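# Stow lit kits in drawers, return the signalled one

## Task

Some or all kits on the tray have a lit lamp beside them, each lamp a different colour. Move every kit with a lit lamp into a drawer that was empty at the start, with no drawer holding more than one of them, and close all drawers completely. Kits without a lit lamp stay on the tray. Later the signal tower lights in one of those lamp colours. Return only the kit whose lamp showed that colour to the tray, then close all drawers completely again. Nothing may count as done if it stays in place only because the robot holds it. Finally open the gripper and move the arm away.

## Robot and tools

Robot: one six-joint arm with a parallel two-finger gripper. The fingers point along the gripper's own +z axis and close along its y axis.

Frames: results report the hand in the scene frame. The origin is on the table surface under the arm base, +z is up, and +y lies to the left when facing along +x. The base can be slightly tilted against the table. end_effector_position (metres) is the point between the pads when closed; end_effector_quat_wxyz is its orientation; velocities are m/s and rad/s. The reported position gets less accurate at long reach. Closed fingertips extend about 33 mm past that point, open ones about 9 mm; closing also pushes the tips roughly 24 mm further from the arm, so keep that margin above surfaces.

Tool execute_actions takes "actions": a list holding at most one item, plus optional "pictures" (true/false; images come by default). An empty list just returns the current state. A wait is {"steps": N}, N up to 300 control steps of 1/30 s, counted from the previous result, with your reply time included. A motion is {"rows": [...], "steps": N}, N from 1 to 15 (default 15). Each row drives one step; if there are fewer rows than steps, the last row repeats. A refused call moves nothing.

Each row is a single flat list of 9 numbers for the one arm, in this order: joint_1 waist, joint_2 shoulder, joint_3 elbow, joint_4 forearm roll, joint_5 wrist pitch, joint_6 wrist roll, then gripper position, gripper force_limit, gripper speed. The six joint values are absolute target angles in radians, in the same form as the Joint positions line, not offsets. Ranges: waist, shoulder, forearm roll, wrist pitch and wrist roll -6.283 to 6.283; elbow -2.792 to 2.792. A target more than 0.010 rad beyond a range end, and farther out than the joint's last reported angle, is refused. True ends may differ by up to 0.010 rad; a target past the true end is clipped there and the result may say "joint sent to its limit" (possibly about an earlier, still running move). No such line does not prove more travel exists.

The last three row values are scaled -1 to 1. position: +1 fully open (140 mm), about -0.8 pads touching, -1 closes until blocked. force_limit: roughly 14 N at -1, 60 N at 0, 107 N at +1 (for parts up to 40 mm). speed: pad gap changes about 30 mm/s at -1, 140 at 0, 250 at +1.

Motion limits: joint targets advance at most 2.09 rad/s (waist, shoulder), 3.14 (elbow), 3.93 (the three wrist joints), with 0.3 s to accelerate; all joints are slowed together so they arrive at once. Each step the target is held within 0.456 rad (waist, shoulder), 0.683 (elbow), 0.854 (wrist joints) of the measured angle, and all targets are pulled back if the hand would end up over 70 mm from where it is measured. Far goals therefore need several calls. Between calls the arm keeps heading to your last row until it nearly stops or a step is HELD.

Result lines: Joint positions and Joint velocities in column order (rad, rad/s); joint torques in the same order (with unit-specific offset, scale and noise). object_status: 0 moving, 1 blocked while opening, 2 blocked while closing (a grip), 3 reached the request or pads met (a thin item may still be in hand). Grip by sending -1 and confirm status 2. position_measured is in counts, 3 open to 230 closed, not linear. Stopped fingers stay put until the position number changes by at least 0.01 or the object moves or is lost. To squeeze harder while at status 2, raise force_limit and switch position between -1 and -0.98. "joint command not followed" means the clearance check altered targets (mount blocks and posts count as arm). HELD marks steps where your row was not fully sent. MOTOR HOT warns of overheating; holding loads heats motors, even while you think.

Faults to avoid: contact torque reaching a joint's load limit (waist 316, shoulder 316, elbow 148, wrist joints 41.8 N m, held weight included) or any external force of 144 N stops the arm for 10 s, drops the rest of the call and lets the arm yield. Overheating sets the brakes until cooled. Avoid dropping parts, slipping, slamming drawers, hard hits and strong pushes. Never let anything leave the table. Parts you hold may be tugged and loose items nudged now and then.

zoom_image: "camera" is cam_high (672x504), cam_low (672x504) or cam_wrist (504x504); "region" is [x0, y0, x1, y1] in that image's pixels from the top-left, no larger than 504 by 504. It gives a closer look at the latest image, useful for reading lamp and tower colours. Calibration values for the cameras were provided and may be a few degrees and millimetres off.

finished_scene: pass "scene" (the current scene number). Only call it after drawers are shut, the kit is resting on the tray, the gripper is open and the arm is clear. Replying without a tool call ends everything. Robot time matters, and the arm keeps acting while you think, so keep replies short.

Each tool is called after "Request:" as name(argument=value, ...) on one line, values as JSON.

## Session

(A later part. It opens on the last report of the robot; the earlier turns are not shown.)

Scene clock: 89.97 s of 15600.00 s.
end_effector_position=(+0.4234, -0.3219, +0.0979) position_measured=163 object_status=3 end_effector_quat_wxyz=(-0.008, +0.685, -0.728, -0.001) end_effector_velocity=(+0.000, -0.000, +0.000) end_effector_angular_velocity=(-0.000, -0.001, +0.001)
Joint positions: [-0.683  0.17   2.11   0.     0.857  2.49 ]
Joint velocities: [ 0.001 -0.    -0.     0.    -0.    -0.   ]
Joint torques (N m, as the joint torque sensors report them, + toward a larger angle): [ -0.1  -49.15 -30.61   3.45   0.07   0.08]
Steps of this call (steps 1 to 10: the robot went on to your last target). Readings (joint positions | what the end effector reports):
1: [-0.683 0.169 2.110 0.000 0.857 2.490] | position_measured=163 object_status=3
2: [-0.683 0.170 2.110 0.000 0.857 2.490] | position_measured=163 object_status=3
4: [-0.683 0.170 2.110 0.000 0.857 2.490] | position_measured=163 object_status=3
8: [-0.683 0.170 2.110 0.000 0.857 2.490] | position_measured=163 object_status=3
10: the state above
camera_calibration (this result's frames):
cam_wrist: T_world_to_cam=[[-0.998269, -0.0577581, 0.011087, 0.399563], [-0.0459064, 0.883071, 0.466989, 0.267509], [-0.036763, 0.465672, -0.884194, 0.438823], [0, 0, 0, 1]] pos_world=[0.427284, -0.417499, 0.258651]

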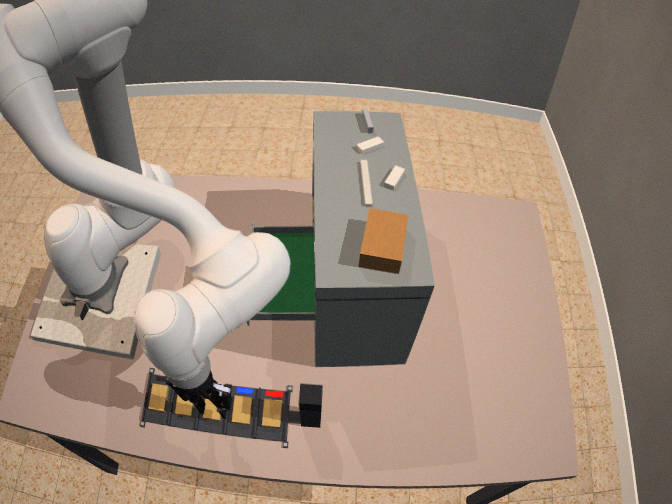

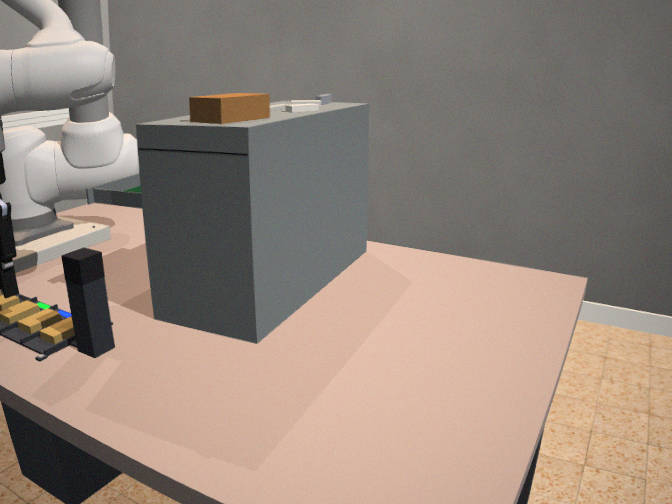

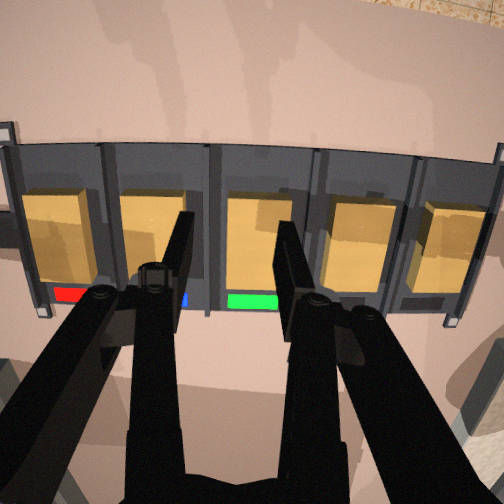

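Request:
execute_actions(actions=[{"rows":[[-0.681,0.175,2.152,0,0.815,2.49,-0.27,0,0]],"steps":15}])

Scene clock: 99.73 s of 15600.00 s.
end_effector_position=(+0.4120, -0.3103, +0.0779) position_measured=163 object_status=3 end_effector_quat_wxyz=(-0.008, +0.686, -0.728, -0.003) end_effector_velocity=(+0.000, -0.000, -0.001) end_effector_angular_velocity=(-0.000, -0.000, +0.001)
Joint positions: [-0.681  0.175  2.152 -0.     0.815  2.49 ]
Joint velocities: [-0.     0.001  0.    -0.    -0.001 -0.002]
Joint torques (N m, as the joint torque sensors report them, + toward a larger angle): [ -0.95 -49.67 -29.46   3.3    0.18   0.08]
Steps of this call (steps 1 to 15: the robot went on to your last target; steps 16 to 90: nothing new was sent; then 6.27 s passed at rest; steps 91 to 105: all 15 steps of this action). Readings (joint positions | what the end effector reports):
91: [-0.683 0.170 2.110 0.000 0.857 2.490] | position_measured=163 object_status=3
92: [-0.683 0.171 2.115 -0.000 0.851 2.490] | position_measured=163 object_status=3
94: [-0.681 0.174 2.144 -0.000 0.823 2.490] | position_measured=163 object_status=3
98: [-0.681 0.175 2.152 -0.000 0.815 2.490] | position_measured=163 object_status=3
105: the state above
camera_calibration (this result's frames):
cam_wrist: T_world_to_cam=[[-0.998086, -0.0600553, 0.0147259, 0.387956], [-0.0461068, 0.8815, 0.469928, 0.265378], [-0.0412026, 0.46835, -0.882582, 0.41784], [0, 0, 0, 1]] pos_world=[0.416666, -0.406327, 0.238357]

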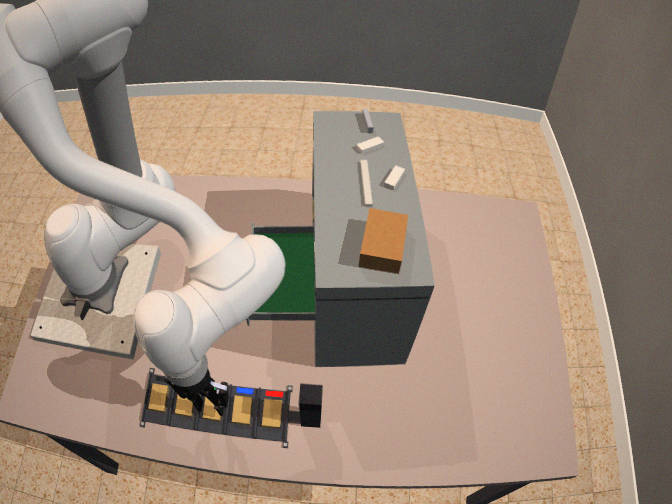

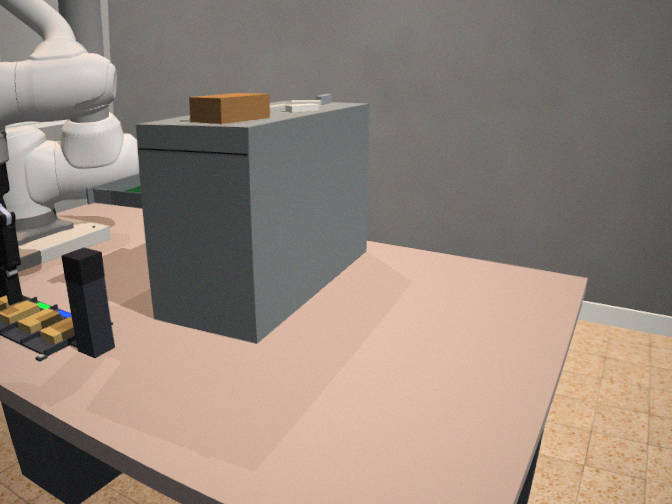

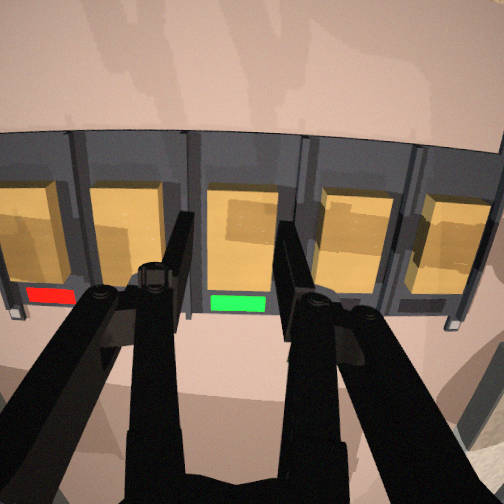

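Request:
execute_actions(actions=[{"rows":[[-0.683,0.186,2.1635,0,0.792,2.49,-0.27,0,0],[-0.683,0.186,2.1635,0,0.792,2.49,-0.27,0,0],[-0.683,0.186,2.1635,0,0.792,2.49,-0.27,0,0],[-0.683,0.186,2.1635,0,0.792,2.49,-0.27,0,0],[-0.683,0.193,2.167,0,0.781,2.49,-0.27,0,0],[-0.683,0.193,2.167,0,0.781,2.49,-0.27,0,0],[-0.683,0.200,2.1705,0,0.770,2.49,-0.27,0,0],[-0.683,0.200,2.1705,0,0.770,2.49,-0.27,0,0],[-0.683,0.206,2.1735,0,0.761,2.49,-0.27,0,0],[-0.683,0.206,2.1735,0,0.761,2.49,-0.27,0,0],[-0.683,0.2116,2.1765,0,0.752,2.49,-0.27,0,0]],"steps":15}])

Scene clock: 105.67 s of 15600.00 s.
end_effector_position=(+0.4108, -0.3099, +0.0498) position_measured=163 object_status=3 end_effector_quat_wxyz=(-0.008, +0.685, -0.728, -0.002) end_effector_velocity=(+0.001, -0.001, -0.004) end_effector_angular_velocity=(-0.003, -0.003, -0.001)
Joint positions: [-0.683  0.211  2.176  0.     0.753  2.49 ]
Joint velocities: [-0.     0.006  0.003  0.    -0.014  0.001]
Joint torques (N m, as the joint torque sensors report them, + toward a larger angle): [  1.04 -32.47 -18.62   4.13  -2.68  -0.01]
Steps of this call (steps 1 to 15: the robot went on to your last target; steps 16 to 90: nothing new was sent; then 2.43 s passed at rest; steps 91 to 105: all 15 steps of this action). Readings (joint positions | what the end effector reports):
91: [-0.681 0.175 2.152 0.000 0.815 2.490] | position_measured=163 object_status=3
92: [-0.681 0.177 2.155 0.000 0.809 2.490] | position_measured=163 object_status=3
94: [-0.682 0.185 2.163 0.000 0.794 2.490] | position_measured=163 object_status=3
98: [-0.683 0.195 2.168 0.000 0.778 2.490] | position_measured=163 object_status=3
105: the state above
camera_calibration (this result's frames):
cam_wrist: T_world_to_cam=[[-0.998244, -0.0577839, 0.013062, 0.388042], [-0.04493, 0.882159, 0.468803, 0.277941], [-0.0386121, 0.467393, -0.883206, 0.39146], [0, 0, 0, 1]] pos_world=[0.414964, -0.405731, 0.210371]

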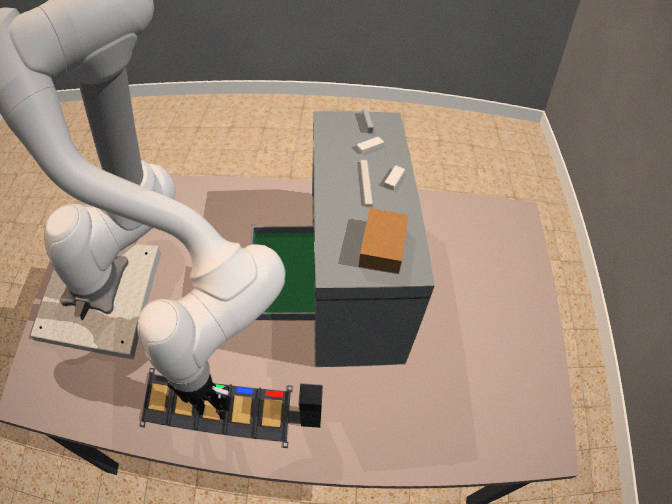

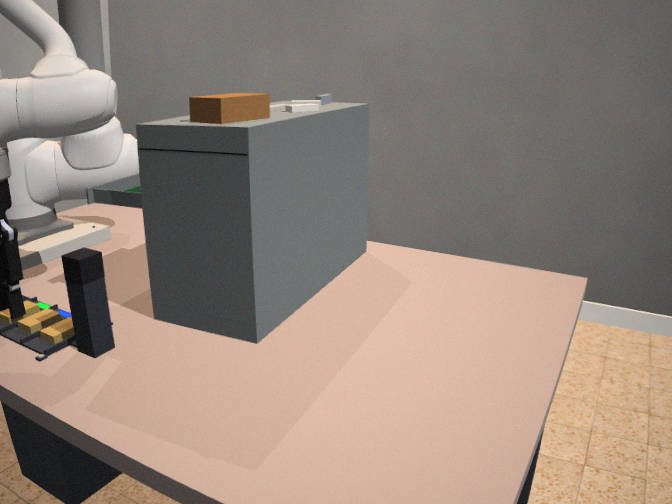

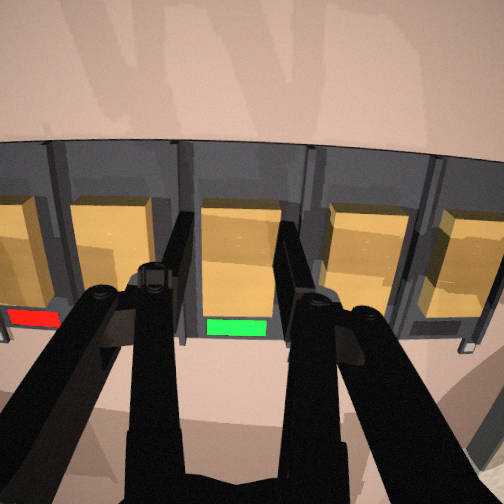

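Request:
execute_actions(actions=[{"rows":[[-0.683,0.205,2.173,0,0.762,2.49,-0.27,0,-0.5],[-0.683,0.205,2.173,0,0.762,2.49,-0.27,0,-0.5],[-0.683,0.205,2.173,0,0.762,2.49,-0.27,0,-0.5],[-0.683,0.205,2.173,0,0.762,2.49,-1,-0.2,-0.5]],"steps":15}], pictures=false)

Request:
execute_actions(actions=[{"rows":[[-0.683,0.205,2.173,0,0.762,2.49,-0.97,0.3,-0.5]],"steps":10}], pictures=false)

Request:
execute_actions(actions=[{"rows":[[-0.683,0.147,2.145,0,0.848,2.49,-0.97,0.3,-0.5]],"steps":12}])

Scene clock: 109.87 s of 15600.00 s.
end_effector_position=(+0.4107, -0.3100, +0.0541) position_measured=211 object_status=0 end_effector_quat_wxyz=(-0.008, +0.685, -0.728, -0.002) end_effector_velocity=(+0.001, -0.001, -0.000) end_effector_angular_velocity=(-0.001, -0.002, +0.001)
Joint positions: [-0.683  0.205  2.173 -0.     0.762  2.49 ]
Joint velocities: [ 0.     0.001 -0.     0.    -0.002 -0.001]
Joint torques (N m, as the joint torque sensors report them, + toward a larger angle): [ -0.17 -50.54 -28.48   3.18   0.     0.17]
Steps of this call (steps 1 to 15: the robot went on to your last target; steps 16 to 90: nothing new was sent; then 0.70 s passed at rest; steps 91 to 105: all 15 steps of this action). Readings (joint positions | what the end effector reports):
91: [-0.683 0.212 2.177 -0.000 0.752 2.490] | position_measured=163 object_status=3
92: [-0.683 0.210 2.176 -0.000 0.755 2.490] | position_measured=163 object_status=3
94: [-0.683 0.206 2.174 -0.000 0.761 2.490] | position_measured=163 object_status=0
98: [-0.683 0.205 2.173 -0.000 0.762 2.490] | position_measured=179 object_status=0
105: the state above

Scene clock: 110.20 s of 15600.00 s.
end_effector_position=(+0.4107, -0.3100, +0.0541) position_measured=233 object_status=3 end_effector_quat_wxyz=(-0.008, +0.685, -0.728, -0.002) end_effector_velocity=(+0.001, +0.001, +0.000) end_effector_angular_velocity=(-0.001, -0.001, +0.002)
Joint positions: [-0.683  0.205  2.173 -0.     0.762  2.49 ]
Joint velocities: [ 0.002 -0.    -0.     0.    -0.001 -0.   ]
Joint torques (N m, as the joint torque sensors report them, + toward a larger angle): [  0.64 -50.83 -28.42   3.14   0.02   0.14]
Steps of this call (steps 1 to 10: all 10 steps of this action). Readings (joint positions | what the end effector reports):
1: [-0.683 0.205 2.173 -0.000 0.762 2.490] | position_measured=215 object_status=0
2: [-0.683 0.205 2.173 -0.000 0.762 2.490] | position_measured=220 object_status=0
4: [-0.683 0.205 2.173 -0.000 0.762 2.490] | position_measured=229 object_status=0
8: [-0.683 0.205 2.173 -0.000 0.762 2.490] | position_measured=233 object_status=0
10: the state above

Scene clock: 110.60 s of 15600.00 s.
end_effector_position=(+0.4088, -0.3092, +0.0951) position_measured=233 object_status=3 end_effector_quat_wxyz=(-0.008, +0.685, -0.728, -0.002) end_effector_velocity=(-0.000, -0.000, -0.000) end_effector_angular_velocity=(+0.000, +0.000, -0.001)
Joint positions: [-0.683  0.147  2.145 -0.     0.848  2.49 ]
Joint velocities: [-0.001  0.    -0.     0.    -0.    -0.   ]
Joint torques (N m, as the joint torque sensors report them, + toward a larger angle): [ -1.19 -46.48 -30.56   3.49   0.25   0.18]
Steps of this call (steps 1 to 12: all 12 steps of this action). Readings (joint positions | what the end effector reports):
1: [-0.683 0.205 2.173 -0.000 0.762 2.490] | position_measured=233 object_status=3
2: [-0.683 0.201 2.171 -0.000 0.768 2.490] | position_measured=233 object_status=3
4: [-0.683 0.173 2.158 -0.000 0.810 2.490] | position_measured=233 object_status=3
8: [-0.683 0.147 2.145 -0.000 0.848 2.490] | position_measured=233 object_status=3
12: the state above
camera_calibration (this result's frames):
cam_wrist: T_world_to_cam=[[-0.998236, -0.0578711, 0.0132638, 0.385437], [-0.0449115, 0.882145, 0.468831, 0.255999], [-0.0388324, 0.467408, -0.883188, 0.431183], [0, 0, 0, 1]] pos_world=[0.412998, -0.405061, 0.255684]

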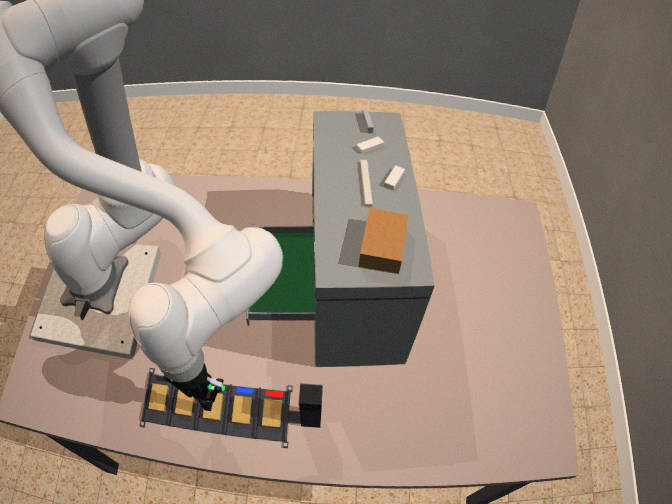

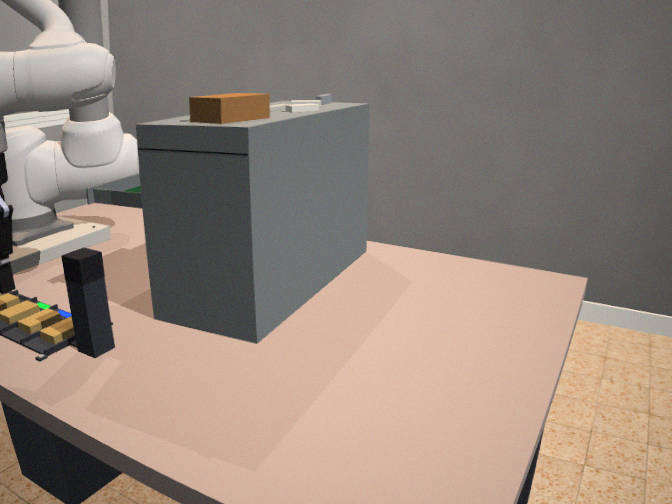

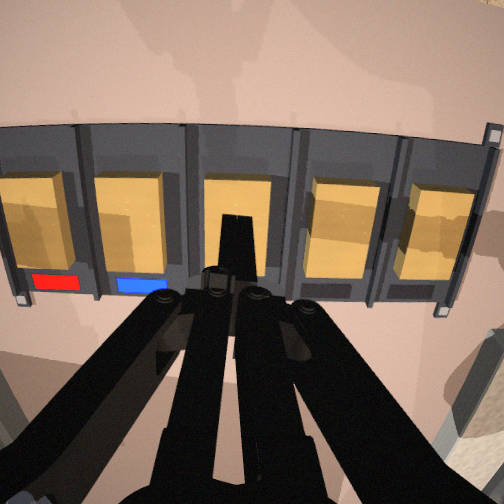

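Request:
execute_actions(actions=[{"rows":[[-0.683,0.180,2.161,0,0.80,2.49,-0.18,0,0]],"steps":15}], pictures=false)

Request:
execute_actions(actions=[{"rows":[[-0.683,0.196,2.169,0,0.776,2.49,-0.18,0,0]],"steps":10}])

Scene clock: 115.53 s of 15600.00 s.
end_effector_position=(+0.4099, -0.3097, +0.0717) position_measured=151 object_status=0 end_effector_quat_wxyz=(-0.008, +0.685, -0.728, -0.002) end_effector_velocity=(+0.000, +0.000, +0.000) end_effector_angular_velocity=(-0.001, -0.001, +0.001)
Joint positions: [-0.683  0.18   2.161 -0.     0.8    2.49 ]
Joint velocities: [ 0.001 -0.001 -0.    -0.    -0.    -0.001]
Joint torques (N m, as the joint torque sensors report them, + toward a larger angle): [ -0.35 -49.62 -29.42   3.37   0.04   0.12]
Steps of this call (steps 1 to 15: the robot went on to your last target; steps 16 to 90: nothing new was sent; then 1.43 s passed at rest; steps 91 to 105: all 15 steps of this action). Readings (joint positions | what the end effector reports):
91: [-0.683 0.147 2.145 -0.000 0.848 2.490] | position_measured=233 object_status=0
92: [-0.683 0.150 2.147 -0.000 0.843 2.490] | position_measured=233 object_status=0
94: [-0.683 0.172 2.157 -0.000 0.812 2.490] | position_measured=216 object_status=0
98: [-0.683 0.180 2.161 -0.000 0.800 2.490] | position_measured=185 object_status=0
105: the state above

Scene clock: 115.87 s of 15600.00 s.
end_effector_position=(+0.4102, -0.3097, +0.0604) position_measured=151 object_status=3 end_effector_quat_wxyz=(-0.008, +0.685, -0.728, -0.002) end_effector_velocity=(+0.000, -0.001, -0.001) end_effector_angular_velocity=(-0.001, -0.001, -0.000)
Joint positions: [-0.683  0.196  2.169 -0.     0.776  2.49 ]
Joint velocities: [-0.001  0.001  0.    -0.    -0.003 -0.001]
Joint torques (N m, as the joint torque sensors report them, + toward a larger angle): [  0.08 -49.83 -28.52   3.25   0.16   0.06]
Steps of this call (steps 1 to 10: all 10 steps of this action). Readings (joint positions | what the end effector reports):
1: [-0.683 0.180 2.161 -0.000 0.800 2.490] | position_measured=151 object_status=0
2: [-0.683 0.183 2.162 -0.000 0.795 2.490] | position_measured=151 object_status=0
4: [-0.683 0.194 2.168 -0.000 0.779 2.490] | position_measured=151 object_status=3
8: [-0.683 0.196 2.169 -0.000 0.776 2.490] | position_measured=151 object_status=3
10: the state above
camera_calibration (this result's frames):
cam_wrist: T_world_to_cam=[[-0.998225, -0.0579101, 0.0139014, 0.387264], [-0.0446235, 0.881871, 0.469374, 0.272552], [-0.0394408, 0.467921, -0.88289, 0.401169], [0, 0, 0, 1]] pos_world=[0.414561, -0.405645, 0.220876]

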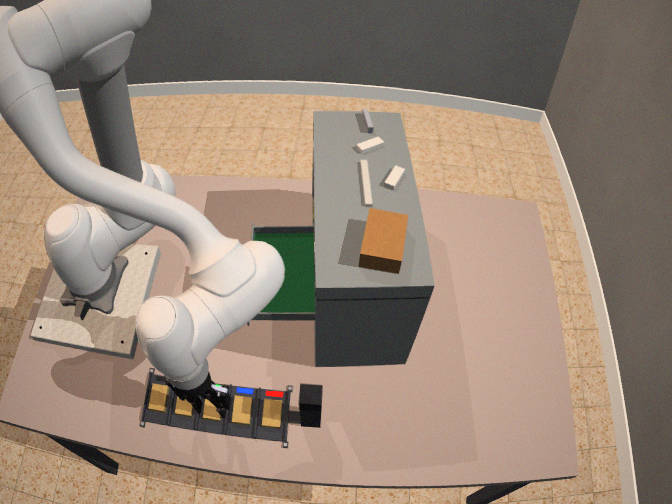

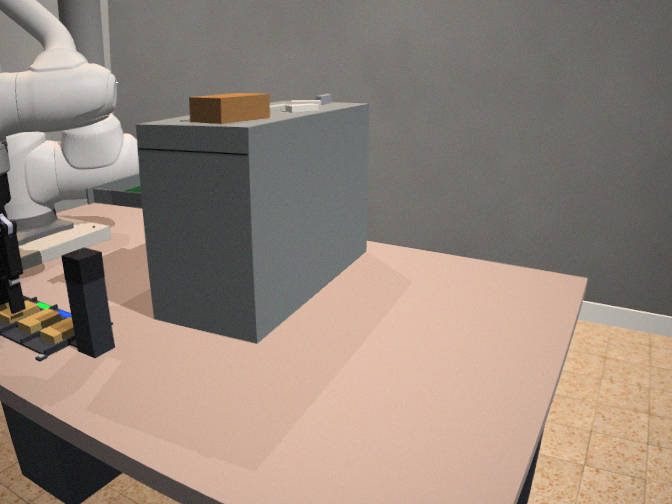

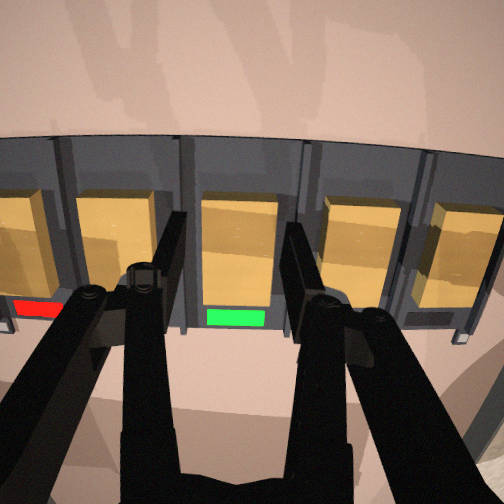

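Request:
execute_actions(actions=[{"rows":[[-0.680,0.2007,2.1627,0,0.7776,2.49,-0.22,0,0],[-0.680,0.2007,2.1627,0,0.7776,2.49,-0.22,0,0],[-0.680,0.2007,2.1627,0,0.7776,2.49,-0.22,0,0],[-0.680,0.2007,2.1627,0,0.7776,2.49,-0.22,0,0],[-0.680,0.205,2.165,0,0.771,2.49,-0.22,0,0],[-0.680,0.205,2.165,0,0.771,2.49,-0.22,0,0],[-0.680,0.209,2.167,0,0.765,2.49,-0.22,0,0],[-0.680,0.209,2.167,0,0.765,2.49,-0.22,0,0],[-0.680,0.212,2.1685,0,0.7605,2.49,-0.22,0,0],[-0.680,0.212,2.1685,0,0.7605,2.49,-0.22,0,0],[-0.680,0.215,2.170,0,0.756,2.49,-0.22,0,0]],"steps":15}])

Scene clock: 125.80 s of 15600.00 s.
end_effector_position=(+0.4139, -0.3106, +0.0504) position_measured=157 object_status=3 end_effector_quat_wxyz=(-0.008, +0.686, -0.727, -0.002) end_effector_velocity=(+0.000, -0.000, -0.002) end_effector_angular_velocity=(-0.001, -0.001, -0.000)
Joint positions: [-0.68   0.215  2.17  -0.     0.756  2.49 ]
Joint velocities: [-0.     0.003  0.002  0.    -0.007  0.   ]
Joint torques (N m, as the joint torque sensors report them, + toward a larger angle): [  0.78 -39.46 -21.87   4.02  -2.35   0.12]
Steps of this call (steps 1 to 15: the robot went on to your last target; steps 16 to 90: nothing new was sent; then 6.43 s passed at rest; steps 91 to 105: all 15 steps of this action). Readings (joint positions | what the end effector reports):
91: [-0.683 0.196 2.169 -0.000 0.776 2.490] | position_measured=151 object_status=0
92: [-0.682 0.198 2.167 -0.000 0.776 2.490] | position_measured=153 object_status=0
94: [-0.680 0.200 2.163 -0.000 0.777 2.490] | position_measured=157 object_status=0
98: [-0.680 0.206 2.165 -0.000 0.769 2.490] | position_measured=157 object_status=0
105: the state above
camera_calibration (this result's frames):
cam_wrist: T_world_to_cam=[[-0.998048, -0.0609114, 0.0137746, 0.390054], [-0.0473387, 0.881779, 0.46928, 0.279316], [-0.0407307, 0.467712, -0.882942, 0.393443], [0, 0, 0, 1]] pos_world=[0.41854, -0.406554, 0.210938]

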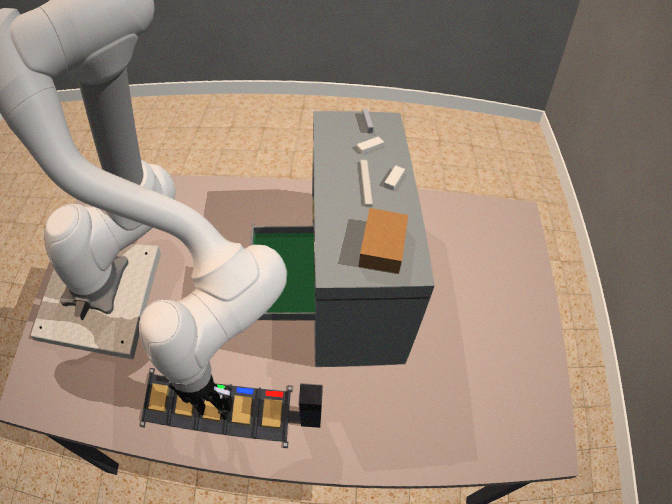

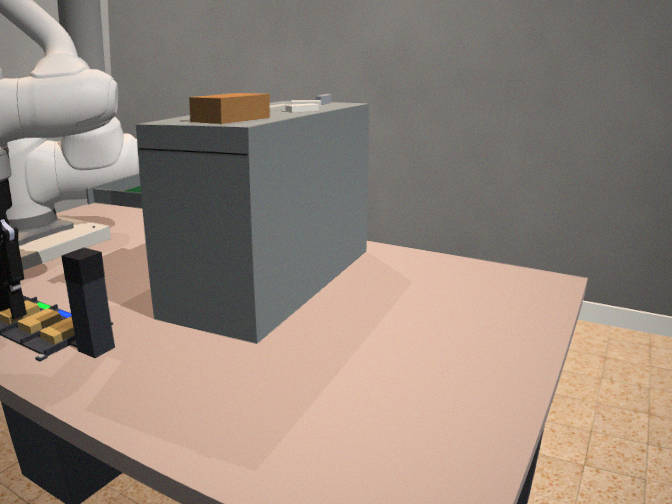

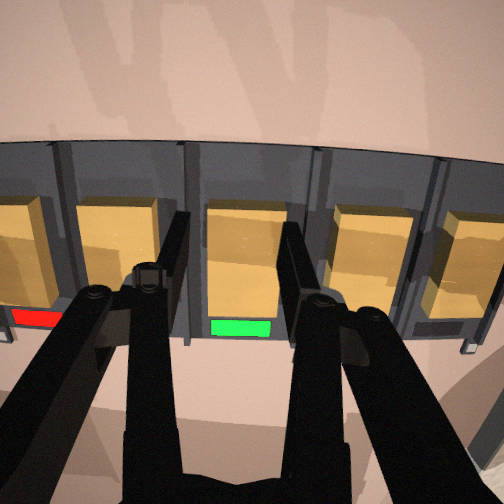

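Request:
execute_actions(actions=[{"rows":[[-0.680,0.195,2.160,0,0.786,2.49,-0.22,0,0],[-0.680,0.195,2.160,0,0.786,2.49,-0.22,0,0],[-0.680,0.195,2.160,0,0.786,2.49,-0.22,0,0],[-0.680,0.195,2.160,0,0.786,2.49,-0.22,0,0],[-0.684,0.189,2.168,0,0.784,2.49,-0.32,0,0]],"steps":15}])

Request:
execute_actions(actions=[{"rows":[[-0.684,0.195,2.171,0,0.775,2.49,-0.32,0,0],[-0.684,0.195,2.171,0,0.775,2.49,-0.32,0,0],[-0.684,0.200,2.1735,0,0.7675,2.49,-0.32,0,0],[-0.684,0.200,2.1735,0,0.7675,2.49,-0.32,0,0],[-0.684,0.203,2.175,0,0.763,2.49,-0.32,0,0],[-0.684,0.203,2.175,0,0.763,2.49,-0.32,0,0],[-0.684,0.206,2.1765,0,0.7585,2.49,-0.32,0,0],[-0.684,0.206,2.1765,0,0.7585,2.49,-0.32,0,0],[-0.684,0.209,2.178,0,0.754,2.49,-0.32,0,0]],"steps":13}])

Scene clock: 133.13 s of 15600.00 s.
end_effector_position=(+0.4091, -0.3094, +0.0643) position_measured=169 object_status=0 end_effector_quat_wxyz=(-0.008, +0.685, -0.729, -0.003) end_effector_velocity=(-0.001, -0.000, -0.000) end_effector_angular_velocity=(+0.001, +0.000, -0.002)
Joint positions: [-0.684  0.189  2.168 -0.     0.784  2.49 ]
Joint velocities: [-0.002 -0.     0.     0.     0.001 -0.   ]
Joint torques (N m, as the joint torque sensors report them, + toward a larger angle): [  0.62 -50.03 -29.48   3.28   0.09   0.22]
Steps of this call (steps 1 to 15: the robot went on to your last target; steps 16 to 90: nothing new was sent; then 3.83 s passed at rest; steps 91 to 105: all 15 steps of this action). Readings (joint positions | what the end effector reports):
91: [-0.680 0.215 2.170 -0.000 0.756 2.490] | position_measured=157 object_status=3
92: [-0.680 0.212 2.169 -0.000 0.761 2.490] | position_measured=157 object_status=3
94: [-0.680 0.198 2.161 -0.000 0.782 2.490] | position_measured=157 object_status=3
98: [-0.683 0.190 2.167 -0.000 0.785 2.490] | position_measured=169 object_status=0
105: the state above
camera_calibration (this result's frames):
cam_wrist: T_world_to_cam=[[-0.998277, -0.0569865, 0.0139673, 0.386381], [-0.0437744, 0.881886, 0.469425, 0.270061], [-0.0390685, 0.468005, -0.882862, 0.404337], [0, 0, 0, 1]] pos_world=[0.413334, -0.405377, 0.224803]

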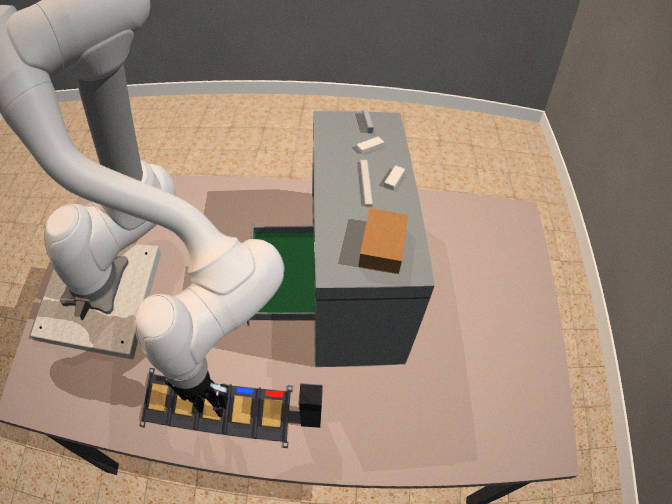

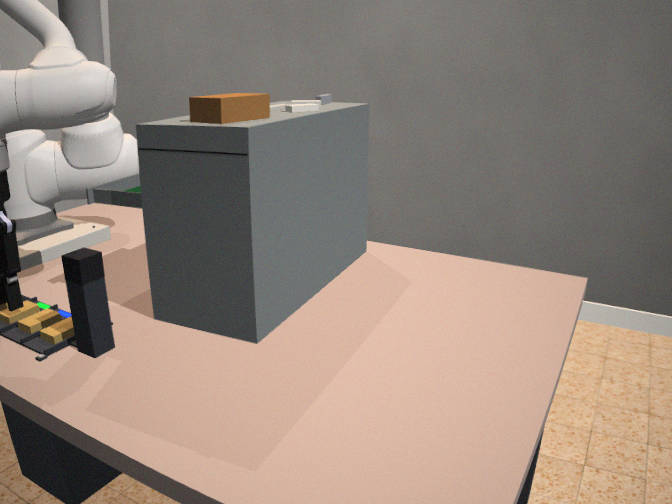

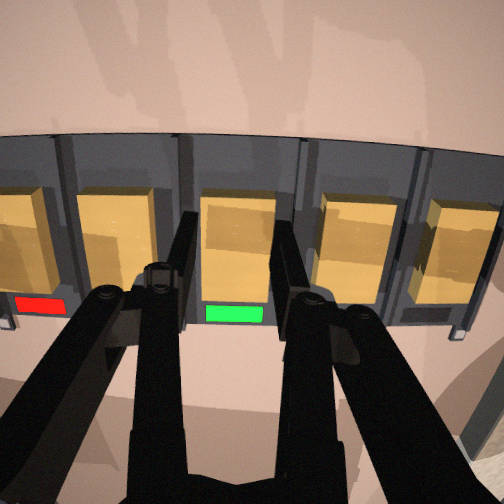

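Scene clock: 133.57 s of 15600.00 s.
end_effector_position=(+0.4093, -0.3094, +0.0505) position_measured=169 object_status=3 end_effector_quat_wxyz=(-0.008, +0.685, -0.729, -0.002) end_effector_velocity=(+0.001, -0.000, -0.002) end_effector_angular_velocity=(-0.003, -0.003, +0.000)
Joint positions: [-0.684  0.209  2.178 -0.     0.754  2.49 ]
Joint velocities: [-0.     0.002  0.002 -0.    -0.009 -0.   ]
Joint torques (N m, as the joint torque sensors report them, + toward a larger angle): [  0.6  -32.95 -17.81   4.29  -3.03   0.15]
Steps of this call (steps 1 to 13: all 13 steps of this action). Readings (joint positions | what the end effector reports):
1: [-0.684 0.189 2.168 -0.000 0.784 2.490] | position_measured=169 object_status=0
2: [-0.684 0.191 2.169 -0.000 0.781 2.490] | position_measured=169 object_status=0
4: [-0.684 0.196 2.172 -0.000 0.773 2.490] | position_measured=169 object_status=3
8: [-0.684 0.204 2.175 -0.000 0.762 2.490] | position_measured=169 object_status=3
13: the state above
camera_calibration (this result's frames):
cam_wrist: T_world_to_cam=[[-0.998285, -0.0568989, 0.013764, 0.386894], [-0.0437998, 0.881977, 0.469252, 0.27661], [-0.0388394, 0.467844, -0.882957, 0.391999], [0, 0, 0, 1]] pos_world=[0.413571, -0.405344, 0.210993]

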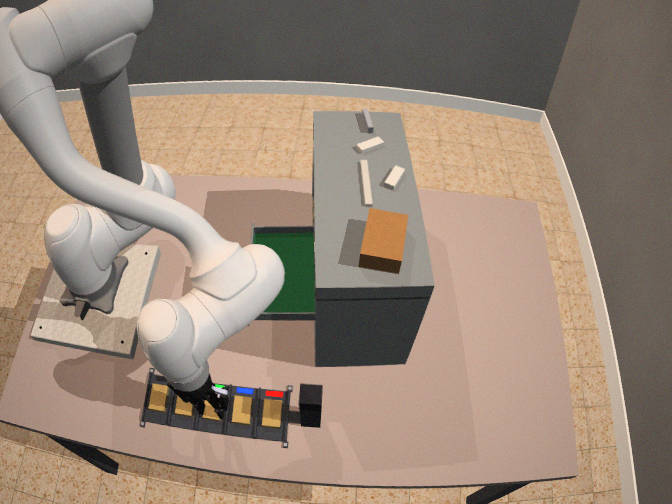

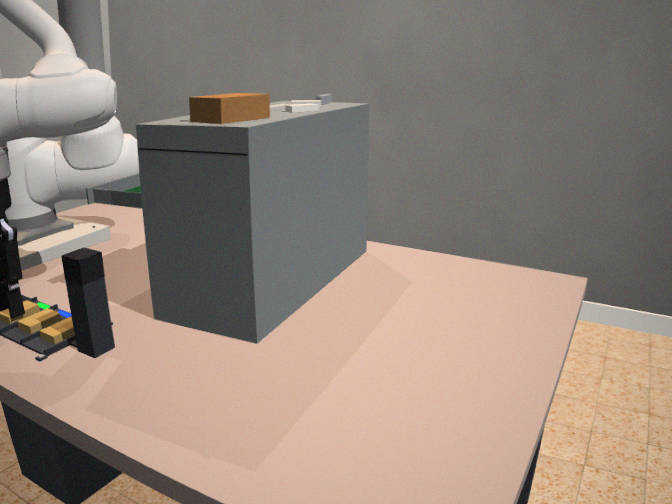

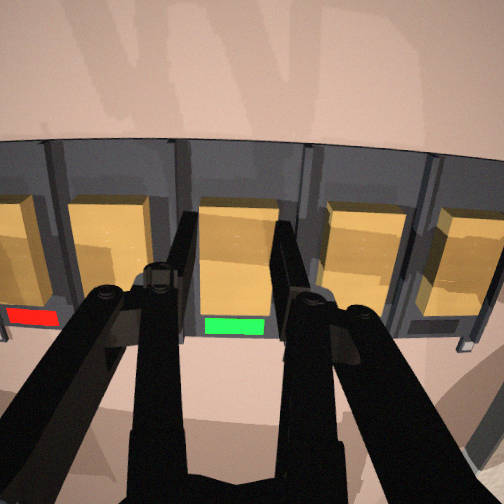

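Request:
zoom_image(camera="cam_low", region=[0,260,120,370])

Request:
zoom_image(camera="cam_wrist", region=[150,170,330,350])

Region (0, 260, 120, 370) of cam_low's 672x504 image, scaled by 4.200, with more detail than that image has; it fills the top 462 rows of this view, and the rest is white.

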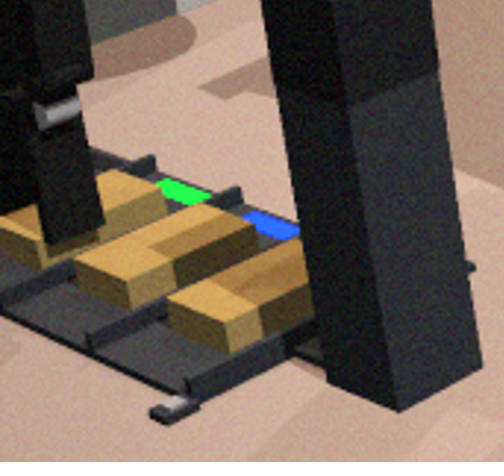

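Region (150, 170, 330, 350) of cam_wrist's 504x504 image, scaled by 2.800, with more detail than that image has.

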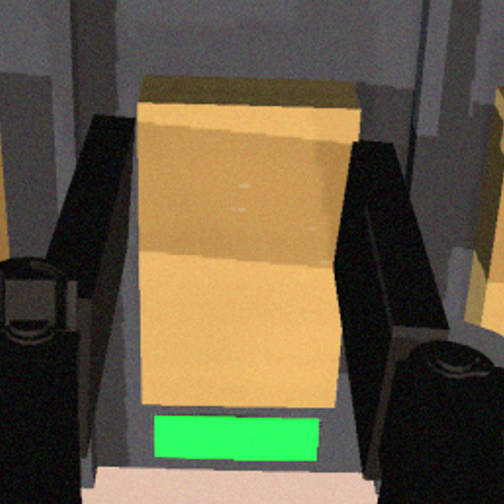

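Request:
execute_actions(actions=[{"rows":[[-0.684,0.207,2.177,0,0.757,2.49,-1,-0.2,-0.7]],"steps":15}])

Scene clock: 140.90 s of 15600.00 s.
end_effector_position=(+0.4094, -0.3095, +0.0517) position_measured=187 object_status=0 end_effector_quat_wxyz=(-0.008, +0.685, -0.729, -0.002) end_effector_velocity=(+0.000, -0.000, +0.000) end_effector_angular_velocity=(-0.001, -0.001, -0.000)
Joint positions: [-0.684  0.207  2.177  0.     0.757  2.49 ]
Joint velocities: [ 0.    -0.     0.     0.    -0.002  0.   ]
Joint torques (N m, as the joint torque sensors report them, + toward a larger angle): [-10.63 -20.98   8.06  -1.89   8.16   0.21]
Steps of this call (steps 1 to 15: the robot went on to your last target; steps 16 to 90: nothing new was sent; then 3.83 s passed at rest; steps 91 to 105: all 15 steps of this action). Readings (joint positions | what the end effector reports):
91: [-0.684 0.209 2.178 -0.000 0.754 2.490] | position_measured=169 object_status=0
92: [-0.684 0.208 2.178 -0.000 0.755 2.490] | position_measured=170 object_status=0
94: [-0.684 0.207 2.177 -0.000 0.756 2.490] | position_measured=177 object_status=0
98: [-0.684 0.207 2.177 -0.000 0.757 2.490] | position_measured=184 object_status=0
105: the state above
camera_calibration (this result's frames):
cam_wrist: T_world_to_cam=[[-0.998295, -0.0567725, 0.0135882, 0.387021], [-0.0437707, 0.881982, 0.469246, 0.276057], [-0.0386248, 0.467851, -0.882963, 0.393072], [0, 0, 0, 1]] pos_world=[0.413626, -0.405404, 0.212271]

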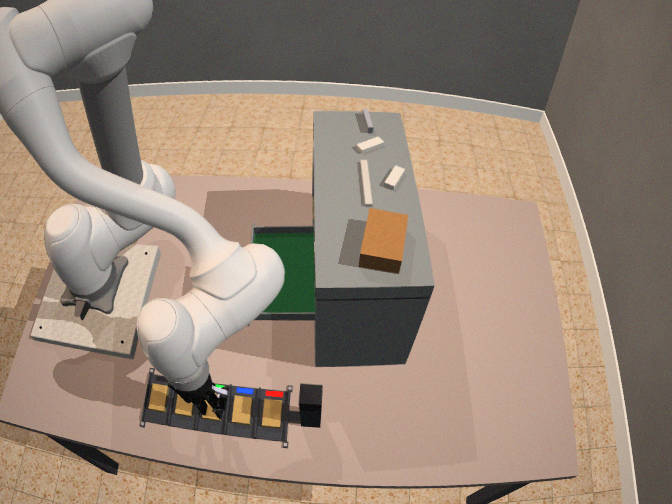

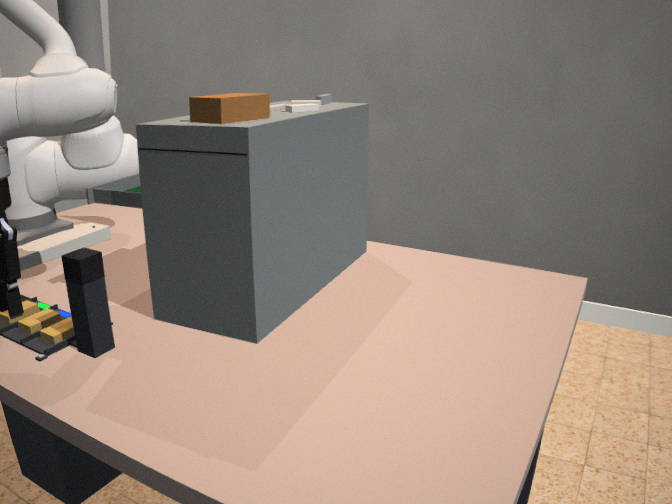

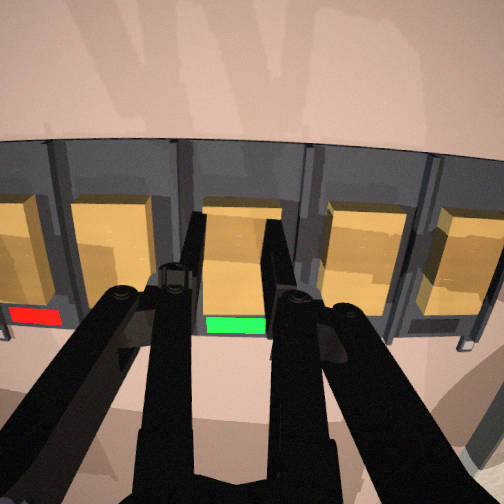

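Request:
execute_actions(actions=[{"rows":[[-0.684,0.189,2.168,0,0.784,2.49,-0.24,0,0],[-0.684,0.189,2.168,0,0.784,2.49,-0.24,0,0],[-0.684,0.189,2.168,0,0.784,2.49,-0.24,0,0],[-0.684,0.189,2.168,0,0.784,2.49,-0.24,0,0],[-0.684,0.189,2.168,0,0.784,2.49,-0.24,0,0],[-0.688,0.183,2.176,0,0.782,2.49,-0.24,0,0]],"steps":15}], pictures=false)

Request:
execute_actions(actions=[{"rows":[[-0.688,0.189,2.179,0,0.773,2.49,-0.24,0,0],[-0.688,0.189,2.179,0,0.773,2.49,-0.24,0,0],[-0.688,0.194,2.1815,0,0.7655,2.49,-0.24,0,0],[-0.688,0.194,2.1815,0,0.7655,2.49,-0.24,0,0],[-0.688,0.197,2.183,0,0.761,2.49,-0.24,0,0],[-0.688,0.197,2.183,0,0.761,2.49,-0.24,0,0],[-0.688,0.200,2.1845,0,0.7565,2.49,-0.24,0,0],[-0.688,0.200,2.1845,0,0.7565,2.49,-0.24,0,0],[-0.688,0.203,2.186,0,0.752,2.49,-0.24,0,0]],"steps":13}])

Scene clock: 147.30 s of 15600.00 s.
end_effector_position=(+0.4045, -0.3081, +0.0642) position_measured=159 object_status=3 end_effector_quat_wxyz=(-0.008, +0.683, -0.730, -0.003) end_effector_velocity=(+0.000, -0.000, -0.000) end_effector_angular_velocity=(-0.000, -0.000, -0.000)
Joint positions: [-0.688  0.183  2.176 -0.     0.782  2.49 ]
Joint velocities: [-0.     0.     0.     0.    -0.001  0.   ]
Joint torques (N m, as the joint torque sensors report them, + toward a larger angle): [ -0.24 -48.42 -29.18   3.27   0.1    0.13]
Steps of this call (steps 1 to 15: the robot went on to your last target; steps 16 to 90: nothing new was sent; then 2.90 s passed at rest; steps 91 to 105: all 15 steps of this action). Readings (joint positions | what the end effector reports):
91: [-0.684 0.207 2.177 -0.000 0.757 2.490] | position_measured=187 object_status=0
92: [-0.684 0.204 2.176 -0.000 0.763 2.490] | position_measured=187 object_status=0
94: [-0.684 0.191 2.170 -0.001 0.781 2.490] | position_measured=169 object_status=0
98: [-0.687 0.185 2.174 -0.000 0.783 2.490] | position_measured=159 object_status=0
105: the state above

Scene clock: 147.73 s of 15600.00 s.
end_effector_position=(+0.4047, -0.3081, +0.0504) position_measured=159 object_status=3 end_effector_quat_wxyz=(-0.008, +0.683, -0.730, -0.002) end_effector_velocity=(+0.001, -0.000, -0.001) end_effector_angular_velocity=(-0.002, -0.002, +0.000)
Joint positions: [-0.688  0.203  2.186  0.     0.752  2.49 ]
Joint velocities: [-0.     0.002  0.002  0.    -0.006 -0.   ]
Joint torques (N m, as the joint torque sensors report them, + toward a larger angle): [  0.77 -37.07 -21.61   3.94  -1.77   0.17]
Steps of this call (steps 1 to 13: all 13 steps of this action). Readings (joint positions | what the end effector reports):
1: [-0.688 0.183 2.176 -0.000 0.782 2.490] | position_measured=159 object_status=3
2: [-0.688 0.185 2.177 0.000 0.779 2.490] | position_measured=159 object_status=3
4: [-0.688 0.190 2.180 0.000 0.771 2.490] | position_measured=159 object_status=3
8: [-0.688 0.198 2.183 0.000 0.760 2.490] | position_measured=159 object_status=3
13: the state above
camera_calibration (this result's frames):
cam_wrist: T_world_to_cam=[[-0.998506, -0.0528645, 0.0138589, 0.383686], [-0.0401862, 0.882087, 0.46937, 0.273827], [-0.0370377, 0.468111, -0.882893, 0.390469], [0, 0, 0, 1]] pos_world=[0.408579, -0.404039, 0.210899]

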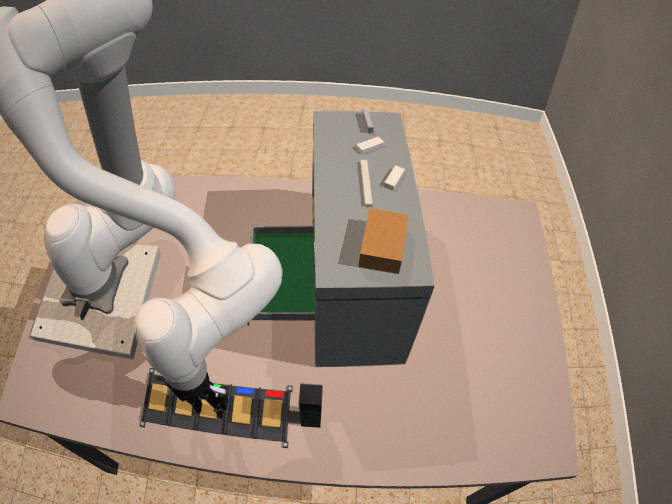

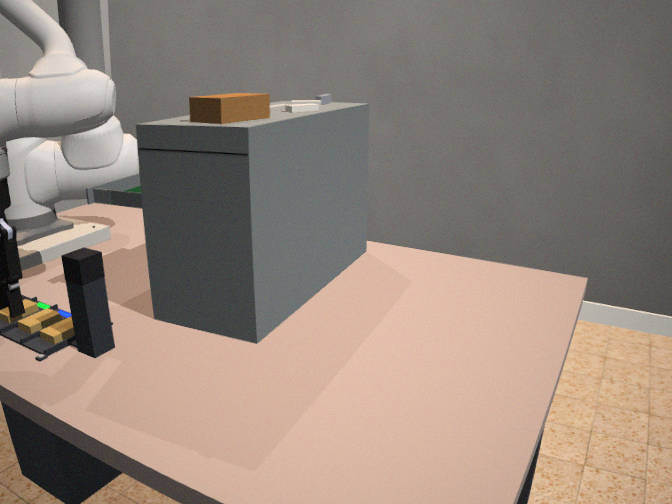

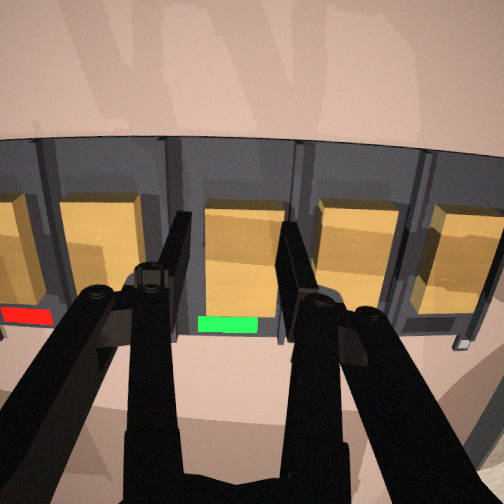

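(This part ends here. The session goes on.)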